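# Press two raised potentiometer knobs onto their collars

## Task

On the circuit board there are two potentiometers whose knobs sit raised. Press each knob down until it rests on its own potentiometer's collar. Neither potentiometer may be pushed out of the board, or the task fails. Both knobs must stay seated on their own after the robot lets go, because seating that only holds while the gripper presses does not count. Finish by releasing and moving the grippers away.

## Robot and tools

ROBOT. Two six-joint Doosan M1013 arms, left_arm and right_arm, each carrying a Robotiq two-finger gripper that opens to 140 mm. Base poses in the scene frame: left_arm at (+0.011, +0.528, 0) m, quat_wxyz (+0.996, 0, 0, -0.095); right_arm at (+0.061, -0.530, 0) m, quat_wxyz (+0.997, 0, 0, -0.078).

FRAMES. The scene frame has its origin on the table top midway between the arms, +z up, +x out over the table, and left_arm on the +y side. The arm names do not refer to image sides. In the gripper frame the fingers point along +z and close along y. end_effector_position is the spot between the pads when shut; closed fingertips reach about 33 mm past it, fully open ones about 9 mm. While closing, the tips travel roughly 24 mm farther out, so keep that clearance above a surface.

THE ROW. Every motion command uses rows of 18 numbers, each within [-1, 1]: left_arm's 6 joint values, then its gripper position, force_limit, speed; then the same 9 for right_arm. Both arms are always included. Joint order inside each arm: wrist pitch (joint_5), forearm roll (joint_4), wrist roll (joint_6), shoulder (joint_2), elbow (joint_3), waist (joint_1). Joint values are scaled offsets, not poses: 1.0 equals 1.398 rad for waist and shoulder, 2.097 rad for elbow, 2.622 rad for forearm roll, wrist pitch and wrist roll. Joint ranges: elbow -2.792 to 2.792 rad, all others -6.283 to 6.283 rad; real ends may differ by 0.010 rad.
The three gripper numbers are absolute settings, not offsets. position: +1 fully open (140 mm), pads touch near -0.8, -1 closes until blocked. force_limit: -1 about 14 N, 0 about 60 N, +1 about 107 N. speed: -1 about 30 mm/s, 0 about 140, +1 about 250. To leave a gripper alone, resend its previous three numbers; a 0 is a real command.

TOOLS.
execute_actions(actions): up to 15 actions, each a table of up to 15 rows; a row lasts one 1/30 s step and a short table repeats its final row to fill 15 steps (0.5 s). Joint offsets in every row count from the angles at the start of that action (for a call's first action, the last reported angles), not from the previous row. An action that would send a joint more than 0.010 rad outward beyond its range is refused for both arms; a malformed action, or a first action failing that check, cancels the whole call. An empty list just returns state and images. A "joint sent to its limit" line means a joint was stopped at its end.
move(target, speed, blocking): target is one 18-number row whose offsets count from the Joint positions in the newest result that lists them. All joints progress in step, so the hand follows a curve; it ignores obstacles and the other arm. speed is the top rate in rad/s of the joint with farthest to travel, 0.01 to 2, default 0.5; path time is held between 0.5 and 10 s. Gripper numbers are applied at once. The arms are stiff, so aiming even slightly beyond a firm contact can trigger a fault. The extra "move:" line gives the ending (done, off_target, moving, held, fault), limits=held or limits=none, and each arm's joint farthest from target. With blocking=false you get a reply after 0.5 s and must use wait or stop before any other motion command. To keep pressing as before, command the offset from Joint positions to Joint targets.
wait(seconds): 0 to 10; the robot holds its last command. stop(): brakes a running move; needs stopping room. zoom_image(camera, region): region [x0, y0, x1, y1] in pixels, at most 504 by 504, on cam_high (896x504), cam_low (896x504), cam_left_wrist or cam_right_wrist (616x616 fisheye). show_instructions(): shows the reference images. read_manual(section): licence texts, section "licences". finished_scene(scene): ends the current scene by its number; irreversible.

RESULTS. Per arm: end_effector_position (m), end_effector_quat_wxyz, linear and angular velocity, all in the scene frame (less exact at long reach). Joint positions, Joint velocities, Joint targets and joint torques are listed in the joint order above (rad, rad/s). Flange force is the measured outside force on the gripper, slightly noisy; "no reading" means no estimate. object_status: 0 moving, 1 blocked while opening, 2 blocked while closing (a grip), 3 reached target or pads met. position_measured runs from 3 (open) to 230 (pads together). "joint command not followed" means the clearance check altered joint targets. MOTOR HOT warns of heat; OVER-TEMPERATURE FAULT means brakes were set.

LIMITS AND FAULTS. Each step, joint targets stay within a lead of the measured angle (0.456 rad waist/shoulder, 0.683 elbow, 0.854 wrist joints) and are scaled back if the hand would jump over 70 mm, so large motions span several actions. Load limits: waist and shoulder 306, elbow 144, wrist joints 40.5 N m; an outside force of 144 N anywhere on an arm also faults it. A faulted arm goes limp for 10 s and skips the remainder of the call.

AVOID. Pressing so hard that a potentiometer pops out of the board, fast impacts on the knobs, knocking anything off the table, and arm-to-arm contact. Lower a closed gripper's fingertips onto each knob slowly and in small steps, watching flange force and images, then lift off and check the knob stays down. Outside tugs on parts can happen occasionally.

Each tool is called after "Request:" in YAML: its name, and indented under it one key for each argument.

Reference images:

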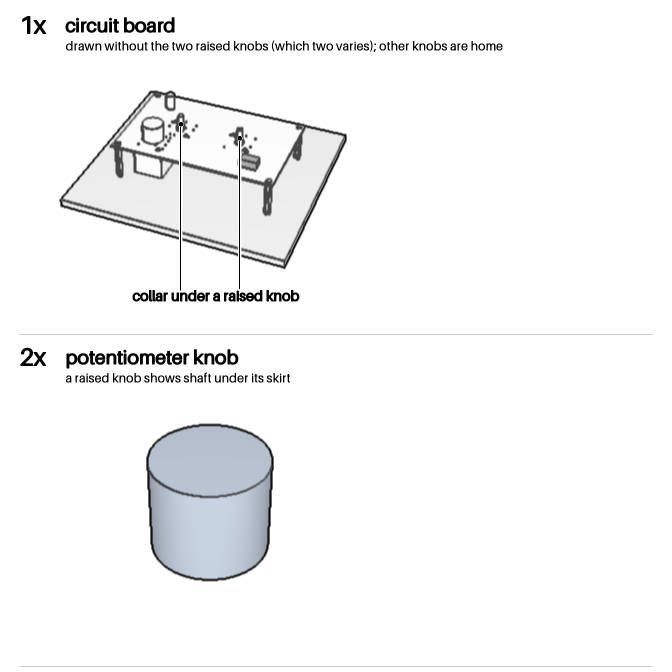

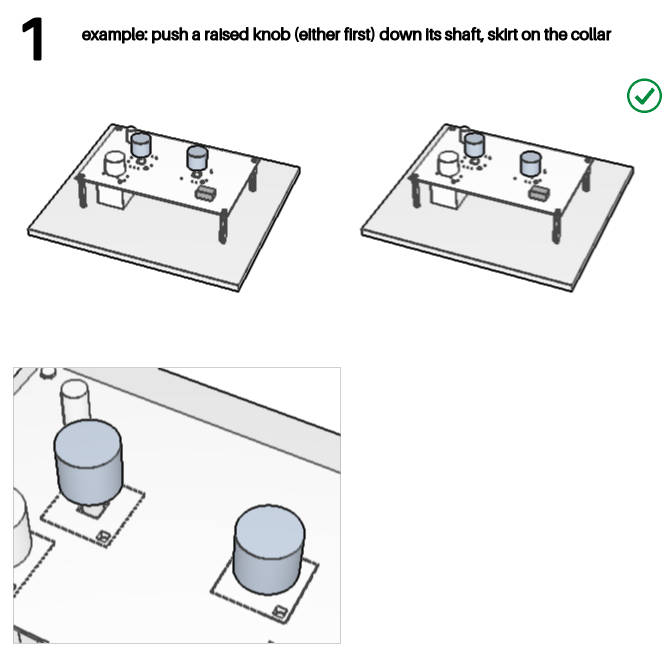

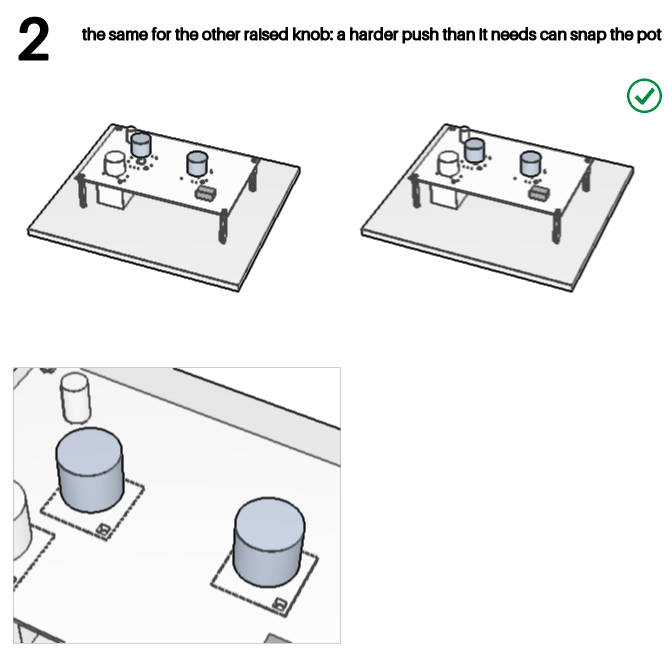

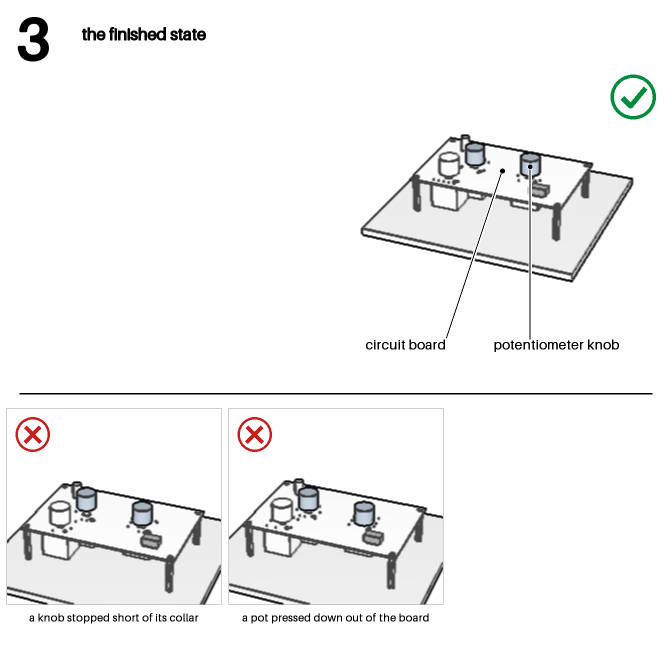

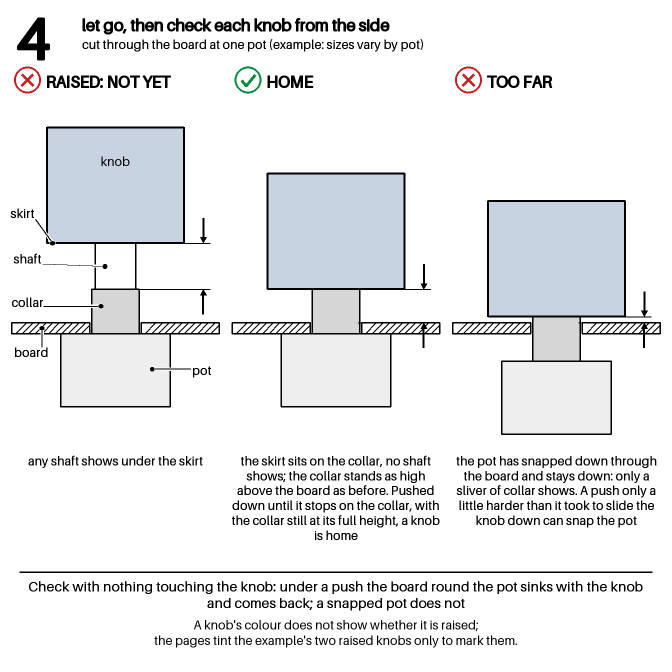

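## Session

I'll start by checking the robot's current state and the camera views.

Request:
execute_actions:
  actions: []

Scene clock: 0.00 s.
left_arm: end_effector_position=(+0.5576, +0.7087, +0.1461) position_measured=3 object_status=3 end_effector_quat_wxyz=(-0.322, -0.185, +0.897, -0.240) end_effector_velocity=(-0.001, -0.001, -0.001) end_effector_angular_velocity=(-0.000, +0.000, -0.000) | right_arm: end_effector_position=(+0.8760, -0.0693, +0.3971) position_measured=3 object_status=3 end_effector_quat_wxyz=(+0.401, +0.408, +0.755, -0.320) end_effector_velocity=(+0.000, -0.000, +0.000) end_effector_angular_velocity=(-0.001, -0.001, +0.000)
Joint names: [wrist pitch, forearm roll, wrist roll, shoulder, elbow, waist]
Joint positions: left_arm=[ 1.764 -0.307 -1.484  0.56   1.592  0.62 ] | right_arm=[ 1.877 -1.037  0.038  0.82   0.789  0.928]
Joint velocities: left_arm=[-0.001 -0.     0.    -0.     0.002 -0.   ] | right_arm=[ 0.    -0.001 -0.     0.    -0.     0.   ]
Joint torques (N m, as the joint torque sensors report them, + toward a larger angle): no reading
Flange force (N, the push that the arm receives, along the gripper's own x y z axes): no reading
Joint targets: left_arm=[1.764 -0.307 -1.484 0.560 1.592 0.620] | right_arm=[1.877 -1.037 0.038 0.820 0.789 0.928]

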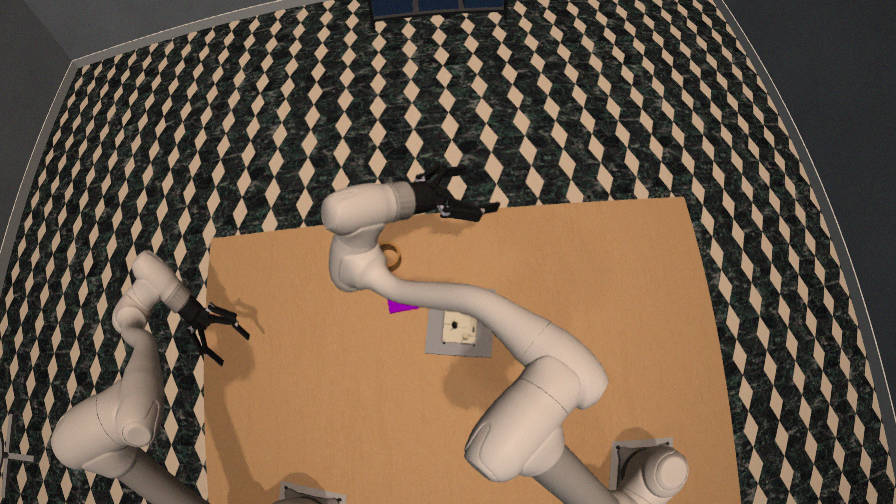

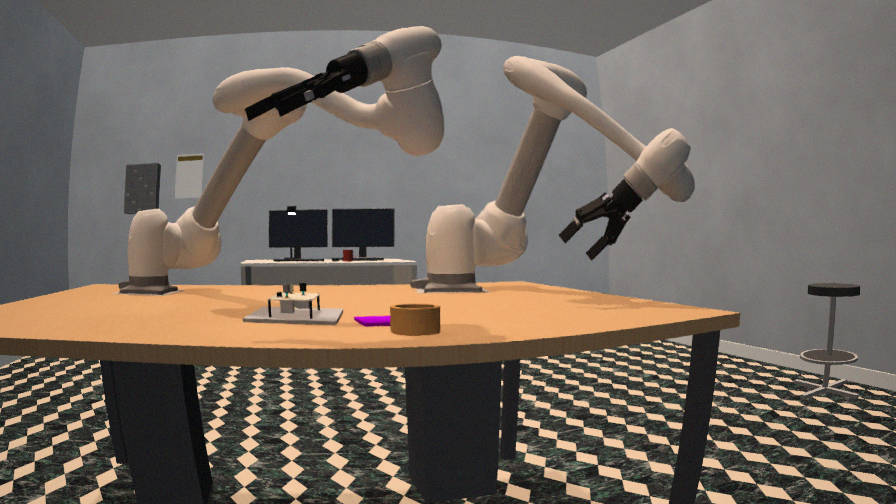

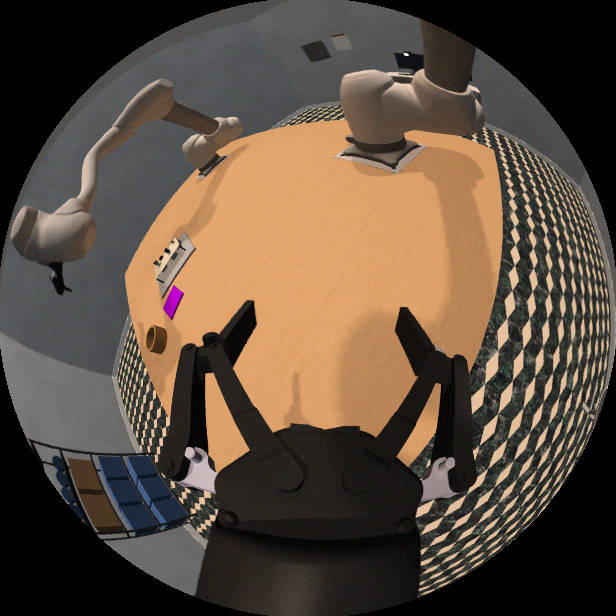

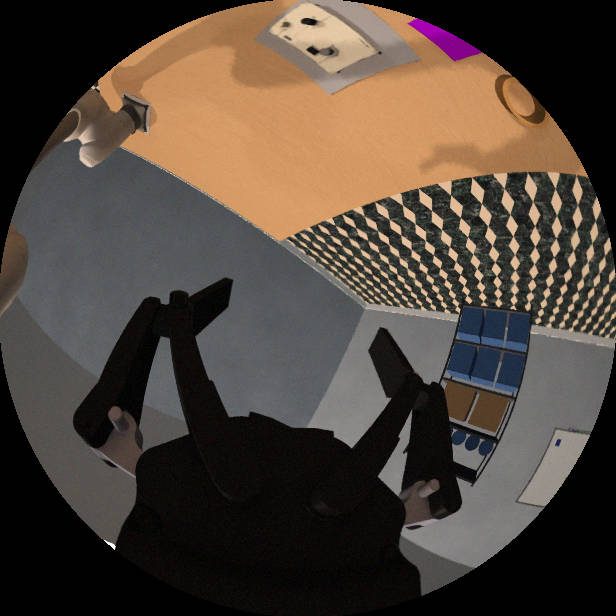

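Request:
zoom_image:
  camera: "cam_low"
  region: [230, 260, 360, 335]

Request:
zoom_image:
  camera: "cam_high"
  region: [410, 290, 510, 370]

Request:
zoom_image:
  camera: "cam_right_wrist"
  region: [240, 0, 440, 110]

Region (230, 260, 360, 335) of cam_low's 896x504 image, scaled by 3.877, with more detail than that image has; it fills the top 291 rows of this view, and the rest is white.

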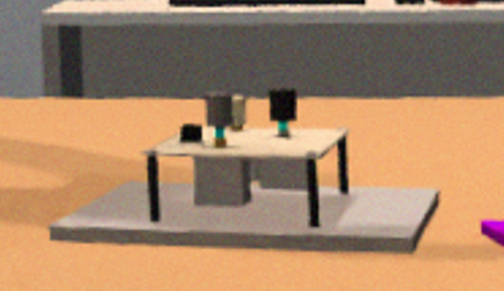

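Region (410, 290, 510, 370) of cam_high's 896x504 image, scaled by 5.040, with more detail than that image has; it fills the top 403 rows of this view, and the rest is white.

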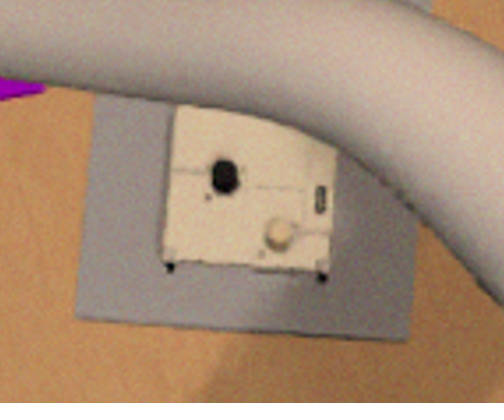

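Region (240, 0, 440, 110) of cam_right_wrist's 616x616 image, scaled by 2.520, with more detail than that image has; it fills the top 277 rows of this view, and the rest is white.

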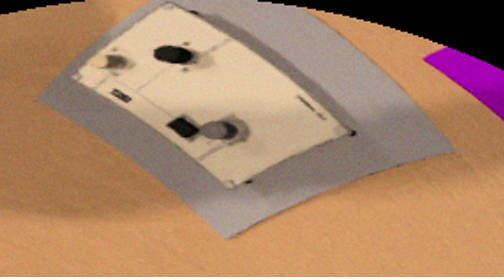

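Request:
move:
  target: [0,0,0,0,0,0,1,0,0, -0.2471,0.3955,0.2615,-0.2898,0.3380,-0.0344,1,0,0]
  speed: 0.8

Scene clock: 6.80 s.
left_arm: end_effector_position=(+0.5576, +0.7087, +0.1461) position_measured=3 object_status=3 end_effector_quat_wxyz=(-0.322, -0.185, +0.897, -0.240) end_effector_velocity=(-0.001, -0.000, -0.000) end_effector_angular_velocity=(-0.001, +0.003, -0.000) | right_arm: end_effector_position=(+0.6199, +0.0102, +0.2004) position_measured=3 object_status=3 end_effector_quat_wxyz=(+0.000, +0.707, +0.707, +0.000) end_effector_velocity=(-0.001, +0.000, -0.000) end_effector_angular_velocity=(+0.001, +0.001, -0.003)
Joint names: [wrist pitch, forearm roll, wrist roll, shoulder, elbow, waist]
Joint positions: left_arm=[ 1.764 -0.307 -1.484  0.56   1.592  0.62 ] | right_arm=[1.229 0.    0.723 0.415 1.498 0.88 ]
Joint velocities: left_arm=[ 0.002  0.    -0.     0.     0.001 -0.   ] | right_arm=[-0.001  0.001  0.003 -0.001  0.001 -0.   ]
Joint torques (N m, as the joint torque sensors report them, + toward a larger angle): left_arm=[  1.84   2.35   0.04 -84.5  -29.47  -0.85] | right_arm=[ -0.53   4.26   0.14 -82.76 -39.07   4.76]
Flange force (N, the push that the arm receives, along the gripper's own x y z axes): left_arm=[1.1 -0.1 -5.2] | right_arm=[-2.2 6.9 -0.1]
Joint targets: left_arm=[1.764 -0.307 -1.484 0.560 1.592 0.620] | right_arm=[1.229 0.000 0.723 0.414 1.498 0.880]
move: done; limits=none; left_arm: farthest joint: the waist, 0.000 radians from its target (0.000 radians at the start); right_arm: farthest joint: the waist, 0.000 radians from its target (0.049 radians at the start)
camera_calibration (this result's frames):
cam_left_wrist: T_world_to_cam=[[-0.570926, 0.7306, -0.374523, -0.117245], [0.819002, 0.475003, -0.321882, -0.736755], [-0.0572678, -0.490506, -0.869554, 0.683675], [0, 0, 0, 1]] pos_world=[0.575618, 0.770967, 0.313434]
cam_right_wrist: T_world_to_cam=[[0.945331, 0.325037, -0.0264755, -0.592997], [0.31689, -0.896392, 0.309938, -0.233678], [0.0770087, -0.301383, -0.950388, 0.313656], [0, 0, 0, 1]] pos_world=[0.610474, 0.0778095, 0.35482]

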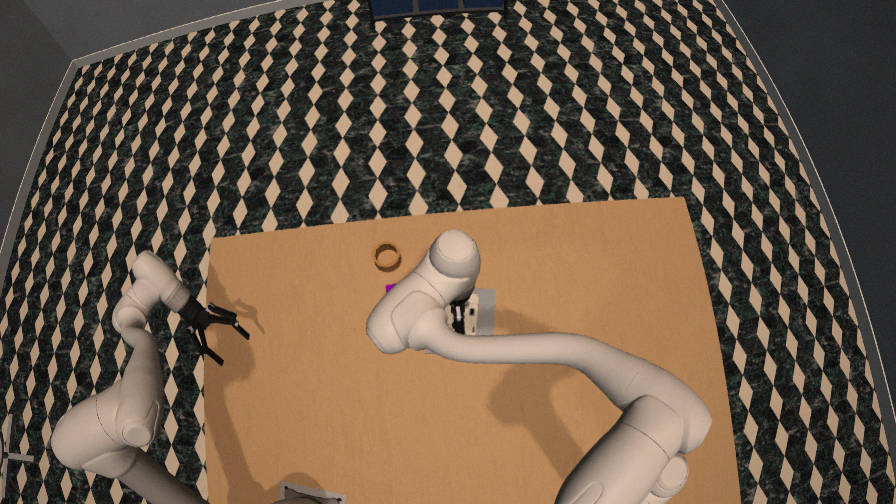

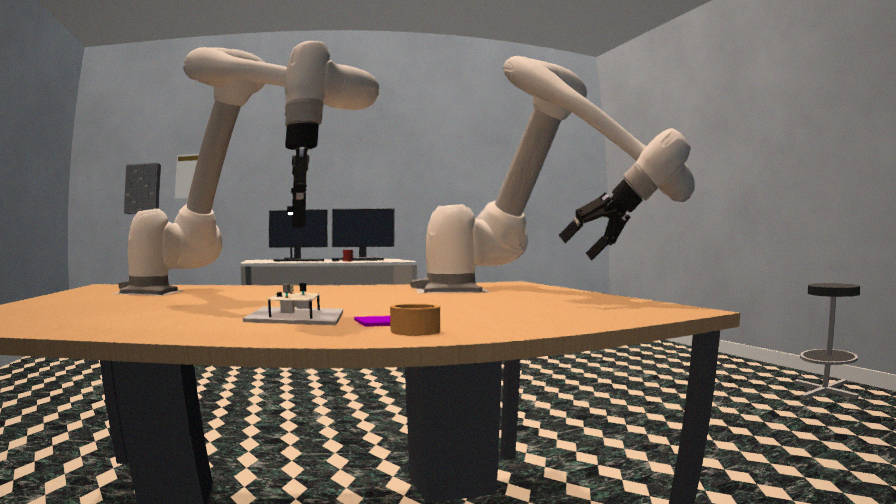

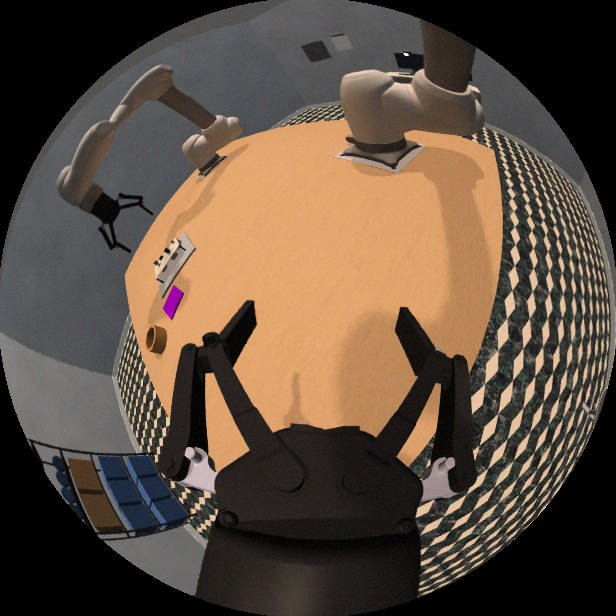

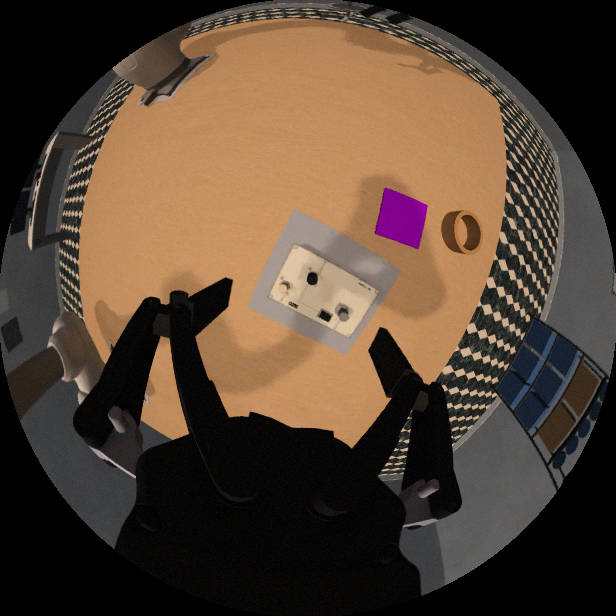

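Request:
zoom_image:
  camera: "cam_right_wrist"
  region: [240, 200, 410, 360]

Request:
zoom_image:
  camera: "cam_low"
  region: [240, 200, 360, 335]

Region (240, 200, 410, 360) of cam_right_wrist's 616x616 image, scaled by 2.965, with more detail than that image has; it fills the top 474 rows of this view, and the rest is white.

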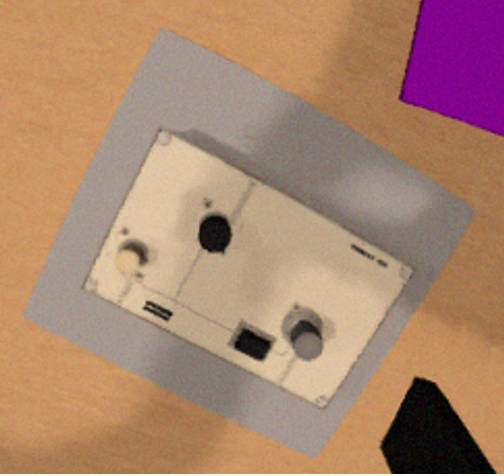

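Region (240, 200, 360, 335) of cam_low's 896x504 image, scaled by 3.733, with more detail than that image has.

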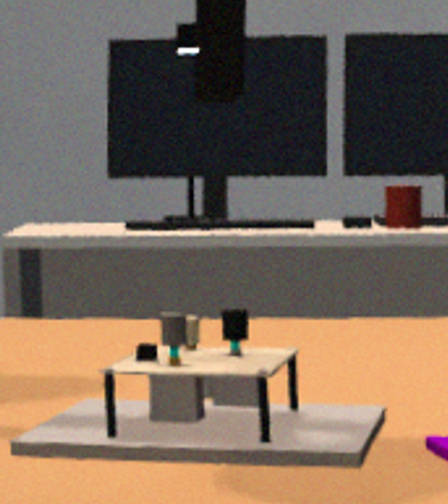

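Request:
move:
  target: [0,0,0,0,0,0,1,0,0, -0.0384,0,0.0022,0.0481,0.0159,0.0041,1,0,0]
  speed: 0.3

Request:
zoom_image:
  camera: "cam_right_wrist"
  region: [200, 200, 420, 400]

Request:
zoom_image:
  camera: "cam_low"
  region: [240, 220, 360, 335]

Scene clock: 10.17 s.
left_arm: end_effector_position=(+0.5576, +0.7087, +0.1461) position_measured=3 object_status=3 end_effector_quat_wxyz=(-0.322, -0.185, +0.897, -0.240) end_effector_velocity=(-0.000, -0.000, -0.000) end_effector_angular_velocity=(-0.001, +0.001, -0.000) | right_arm: end_effector_position=(+0.6288, +0.0241, +0.1304) position_measured=3 object_status=3 end_effector_quat_wxyz=(+0.000, +0.707, +0.707, +0.000) end_effector_velocity=(-0.000, +0.000, -0.001) end_effector_angular_velocity=(-0.000, +0.000, -0.000)
Joint names: [wrist pitch, forearm roll, wrist roll, shoulder, elbow, waist]
Joint positions: left_arm=[ 1.764 -0.307 -1.484  0.56   1.592  0.62 ] | right_arm=[1.128 0.    0.729 0.482 1.531 0.886]
Joint velocities: left_arm=[ 0.001 -0.    -0.     0.     0.001 -0.   ] | right_arm=[-0.001  0.     0.     0.001  0.001  0.   ]
Joint torques (N m, as the joint torque sensors report them, + toward a larger angle): left_arm=[  1.68   2.37   0.1  -84.47 -29.25  -0.59] | right_arm=[ -0.42   4.    -0.03 -89.68 -38.33   1.94]
Flange force (N, the push that the arm receives, along the gripper's own x y z axes): left_arm=[0.6 -0.9 -5.6] | right_arm=[1.4 4.9 2.7]
Joint targets: left_arm=[1.764 -0.307 -1.484 0.560 1.592 0.620] | right_arm=[1.128 0.000 0.729 0.482 1.531 0.886]
move: done; limits=none; left_arm: farthest joint: the waist, 0.000 radians from its target (0.000 radians at the start); right_arm: farthest joint: the shoulder, 0.001 radians from its target (0.068 radians at the start)
camera_calibration (this result's frames):
cam_left_wrist: T_world_to_cam=[[-0.570926, 0.7306, -0.374523, -0.117245], [0.819002, 0.475003, -0.321882, -0.736755], [-0.057268, -0.490506, -0.869554, 0.683676], [0, 0, 0, 1]] pos_world=[0.575618, 0.770967, 0.313434]
cam_right_wrist: T_world_to_cam=[[0.945349, 0.324995, -0.0263498, -0.607863], [0.316817, -0.896437, 0.309883, -0.202285], [0.0770896, -0.301296, -0.950409, 0.250665], [0, 0, 0, 1]] pos_world=[0.619407, 0.0917414, 0.284902]

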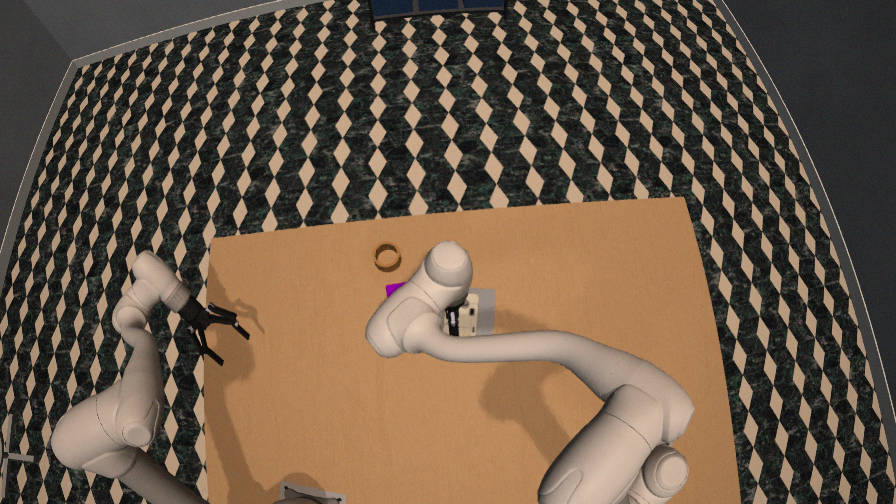

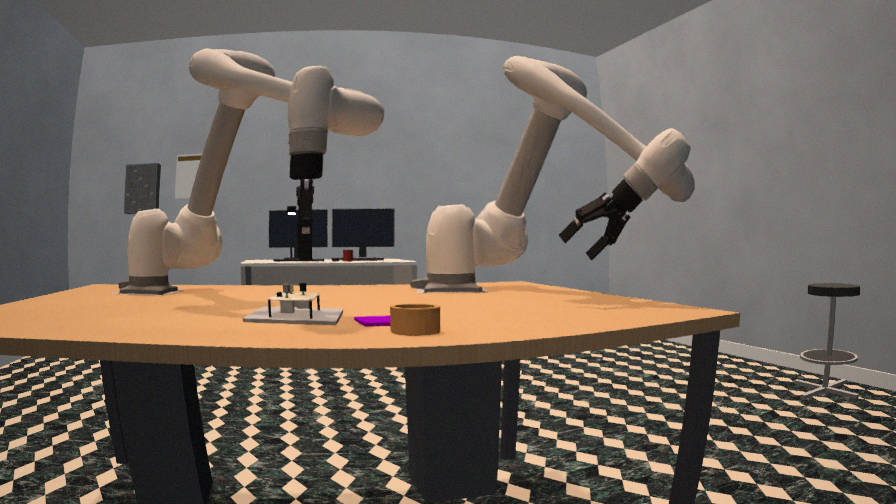

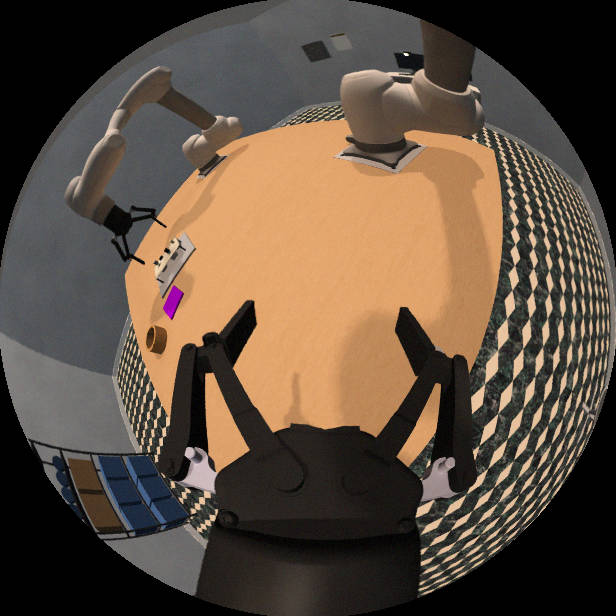

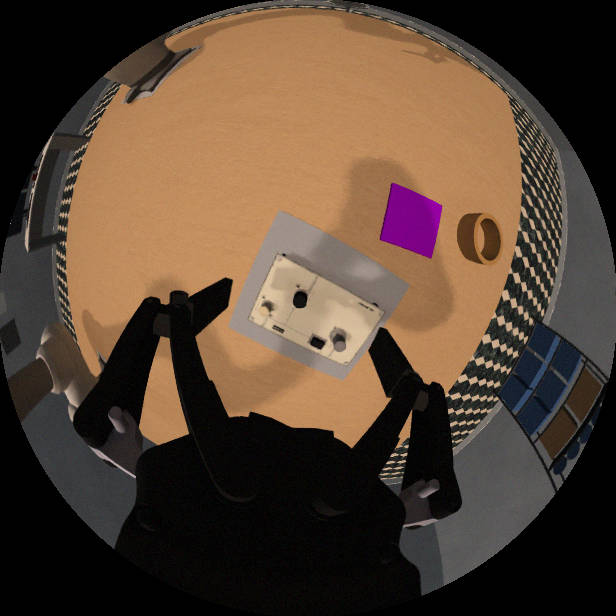

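Region (200, 200, 420, 400) of cam_right_wrist's 616x616 image, scaled by 2.291, with more detail than that image has; it fills the top 458 rows of this view, and the rest is white.

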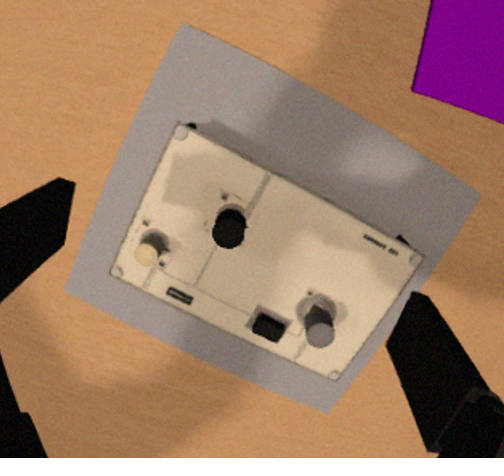

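Region (240, 220, 360, 335) of cam_low's 896x504 image, scaled by 4.200, with more detail than that image has; it fills the top 483 rows of this view, and the rest is white.

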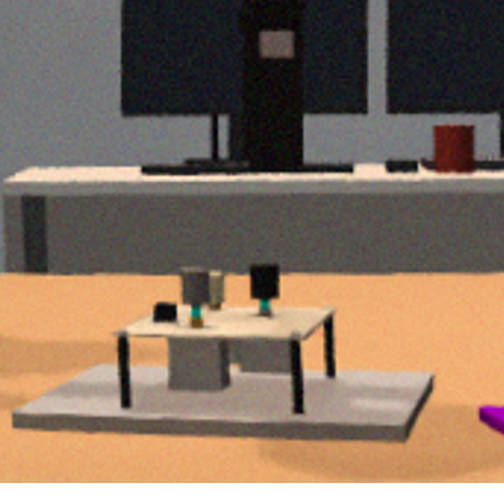

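Request:
move:
  target: [0,0,0,0,0,0,1,0,0, -0.01064,0,-0.0005,0.00258,0.01159,-0.00093,-0.29,0,0]
  speed: 0.1

Request:
zoom_image:
  camera: "cam_right_wrist"
  region: [220, 220, 400, 400]

Request:
zoom_image:
  camera: "cam_low"
  region: [260, 240, 340, 310]

Scene clock: 13.00 s.
left_arm: end_effector_position=(+0.5576, +0.7087, +0.1461) position_measured=3 object_status=3 end_effector_quat_wxyz=(-0.322, -0.185, +0.897, -0.240) end_effector_velocity=(+0.001, +0.000, +0.000) end_effector_angular_velocity=(+0.001, -0.002, -0.000) | right_arm: end_effector_position=(+0.6259, +0.0201, +0.1154) position_measured=165 object_status=3 end_effector_quat_wxyz=(+0.000, +0.707, +0.707, +0.000) end_effector_velocity=(-0.000, -0.000, -0.000) end_effector_angular_velocity=(-0.001, +0.000, +0.001)
Joint names: [wrist pitch, forearm roll, wrist roll, shoulder, elbow, waist]
Joint positions: left_arm=[ 1.764 -0.307 -1.484  0.56   1.592  0.62 ] | right_arm=[1.101 0.    0.727 0.485 1.555 0.885]
Joint velocities: left_arm=[-0.    -0.     0.    -0.    -0.002  0.   ] | right_arm=[ 0.    -0.001 -0.001  0.     0.    -0.   ]
Joint torques (N m, as the joint torque sensors report them, + toward a larger angle): left_arm=[  1.6    2.52  -0.03 -84.03 -29.63  -0.36] | right_arm=[  0.08   4.07   0.02 -85.84 -37.4    1.35]
Flange force (N, the push that the arm receives, along the gripper's own x y z axes): left_arm=[1.8 -0.8 -4.9] | right_arm=[-1.4 1.1 0.7]
Joint targets: left_arm=[1.764 -0.307 -1.484 0.560 1.592 0.620] | right_arm=[1.101 0.000 0.727 0.485 1.555 0.885]
move: done; limits=none; left_arm: farthest joint: the waist, 0.000 radians from its target (0.000 radians at the start); right_arm: farthest joint: the waist, 0.000 radians from its target (0.001 radians at the start)
camera_calibration (this result's frames):
cam_left_wrist: T_world_to_cam=[[-0.570926, 0.7306, -0.374523, -0.117245], [0.819002, 0.475003, -0.321882, -0.736755], [-0.0572678, -0.490506, -0.869554, 0.683675], [0, 0, 0, 1]] pos_world=[0.575618, 0.770967, 0.313434]
cam_right_wrist: T_world_to_cam=[[0.945341, 0.325016, -0.0263604, -0.604182], [0.31684, -0.896426, 0.309893, -0.200282], [0.0770899, -0.301306, -0.950406, 0.235392], [0, 0, 0, 1]] pos_world=[0.616469, 0.0877556, 0.269858]

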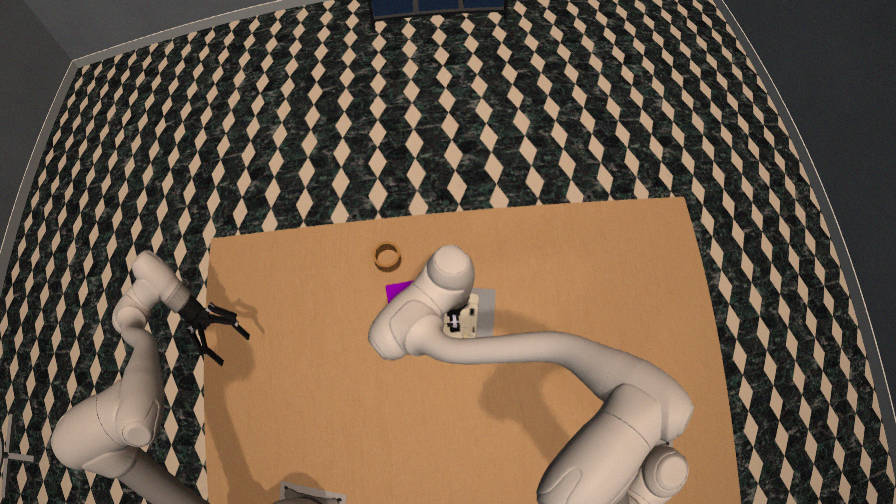

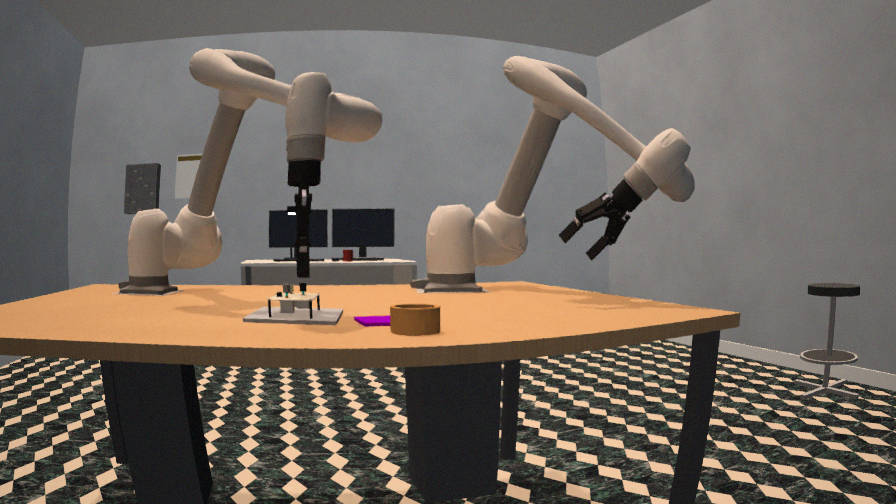

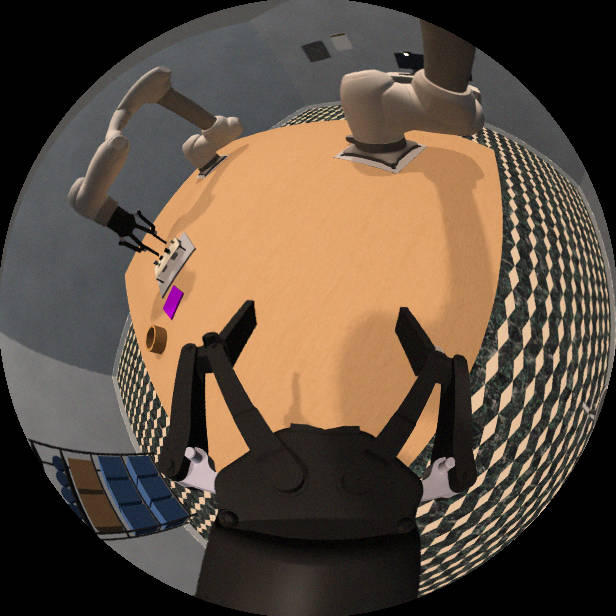

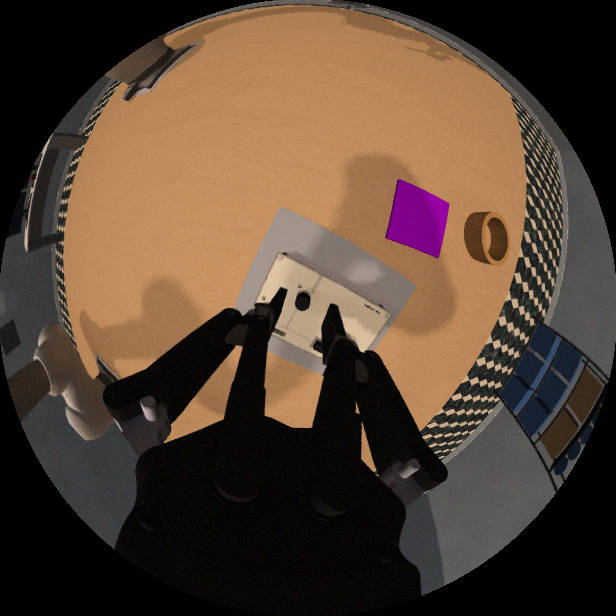

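Region (220, 220, 400, 400) of cam_right_wrist's 616x616 image, scaled by 2.800, with more detail than that image has.

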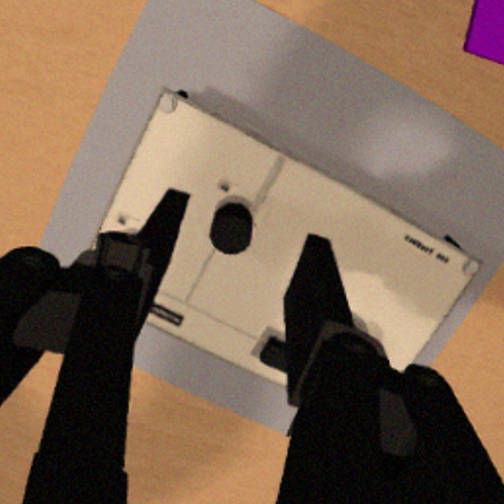

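Region (260, 240, 340, 310) of cam_low's 896x504 image, scaled by 6.300, with more detail than that image has; it fills the top 441 rows of this view, and the rest is white.

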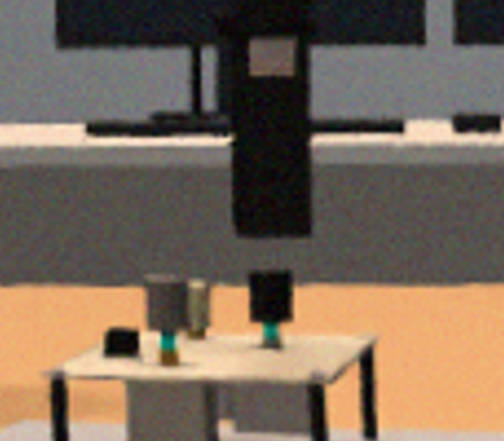

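Request:
move:
  target: [0,0,0,0,0,0,1,0,0, -0.00313,0,0.00097,-0.0002,0.00405,0.00182,-1,0,0.3]
  speed: 0.05

Request:
zoom_image:
  camera: "cam_low"
  region: [260, 240, 340, 310]

Request:
zoom_image:
  camera: "cam_right_wrist"
  region: [220, 220, 400, 400]

Scene clock: 14.60 s.
left_arm: end_effector_position=(+0.5576, +0.7087, +0.1461) position_measured=3 object_status=3 end_effector_quat_wxyz=(-0.322, -0.185, +0.897, -0.240) end_effector_velocity=(+0.000, +0.000, +0.000) end_effector_angular_velocity=(+0.000, -0.001, +0.000) | right_arm: end_effector_position=(+0.6228, +0.0200, +0.1114) position_measured=233 object_status=3 end_effector_quat_wxyz=(+0.000, +0.707, +0.707, +0.000) end_effector_velocity=(-0.000, -0.000, -0.001) end_effector_angular_velocity=(-0.000, -0.001, -0.000)
Joint names: [wrist pitch, forearm roll, wrist roll, shoulder, elbow, waist]
Joint positions: left_arm=[ 1.764 -0.307 -1.484  0.56   1.592  0.62 ] | right_arm=[1.092 0.    0.73  0.485 1.564 0.887]
Joint velocities: left_arm=[ 0.     0.     0.    -0.    -0.001  0.   ] | right_arm=[-0.002 -0.001  0.001 -0.     0.002  0.   ]
Joint torques (N m, as the joint torque sensors report them, + toward a larger angle): left_arm=[  1.69   2.41   0.03 -84.99 -29.96  -1.32] | right_arm=[  0.03   4.03  -0.18 -89.13 -36.68   2.78]
Flange force (N, the push that the arm receives, along the gripper's own x y z axes): left_arm=[1.4 0.5 -5.1] | right_arm=[1.9 6.8 2.7]
Joint targets: left_arm=[1.764 -0.307 -1.484 0.560 1.592 0.620] | right_arm=[1.092 0.000 0.730 0.485 1.564 0.887]
move: done; limits=none; left_arm: farthest joint: the waist, 0.000 radians from its target (0.000 radians at the start); right_arm: farthest joint: the waist, 0.000 radians from its target (0.003 radians at the start)
camera_calibration (this result's frames):
cam_left_wrist: T_world_to_cam=[[-0.570926, 0.7306, -0.374522, -0.117245], [0.819002, 0.475003, -0.321882, -0.736755], [-0.0572679, -0.490505, -0.869554, 0.683675], [0, 0, 0, 1]] pos_world=[0.575618, 0.770967, 0.313434]
cam_right_wrist: T_world_to_cam=[[0.945349, 0.32499, -0.026405, -0.601396], [0.316828, -0.896425, 0.309909, -0.198151], [0.0770472, -0.301338, -0.9504, 0.231828], [0, 0, 0, 1]] pos_world=[0.613447, 0.0876789, 0.265858]

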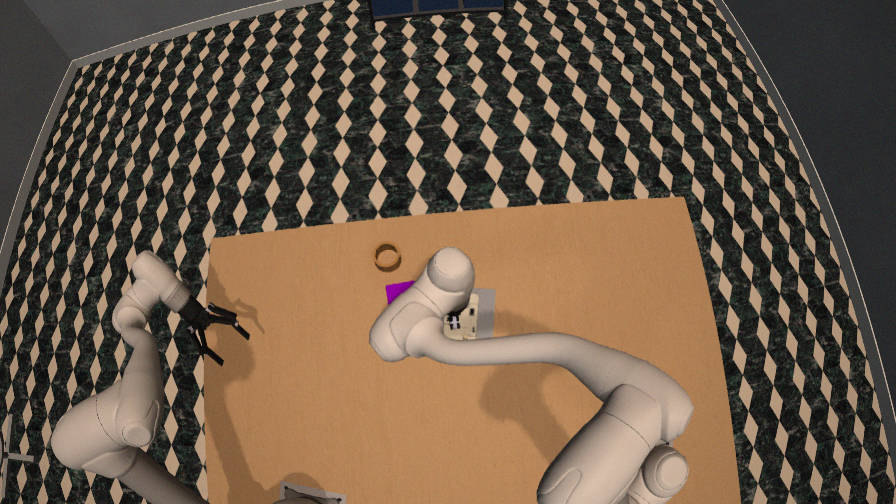

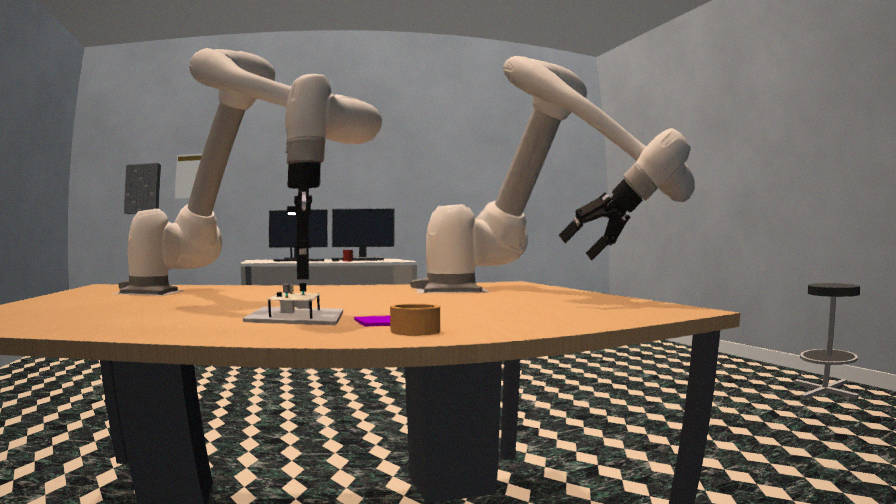

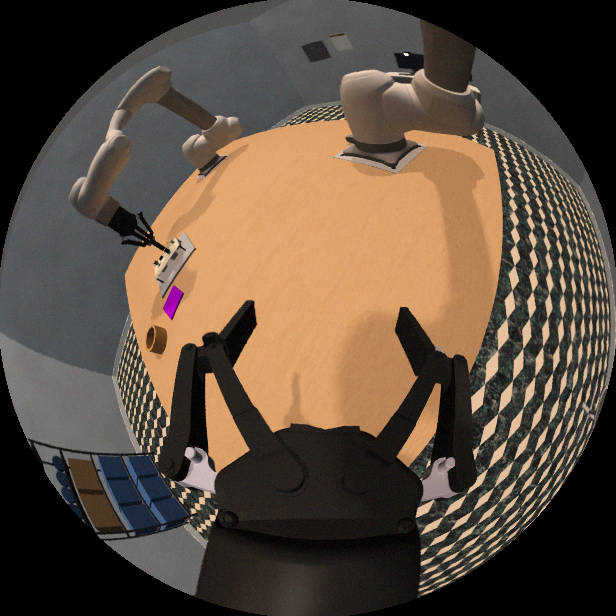

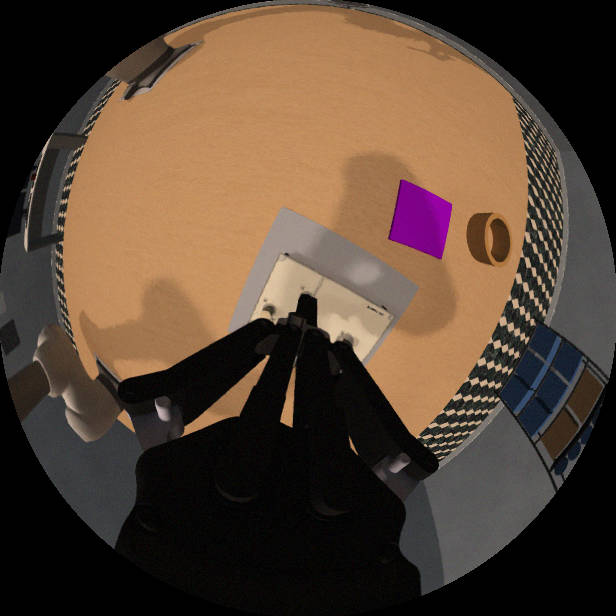

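Region (260, 240, 340, 310) of cam_low's 896x504 image, scaled by 6.300, with more detail than that image has; it fills the top 441 rows of this view, and the rest is white.

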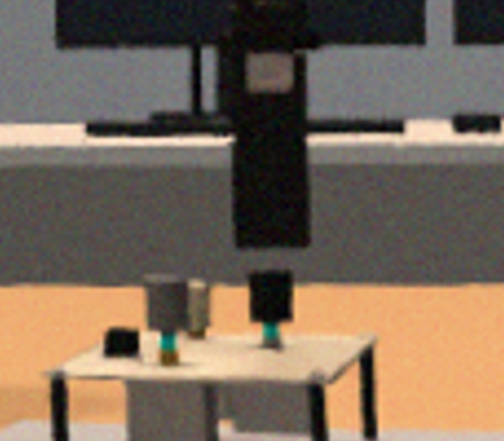

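Region (220, 220, 400, 400) of cam_right_wrist's 616x616 image, scaled by 2.800, with more detail than that image has.

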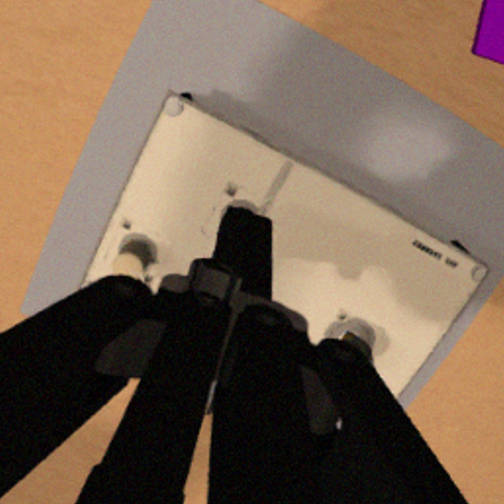

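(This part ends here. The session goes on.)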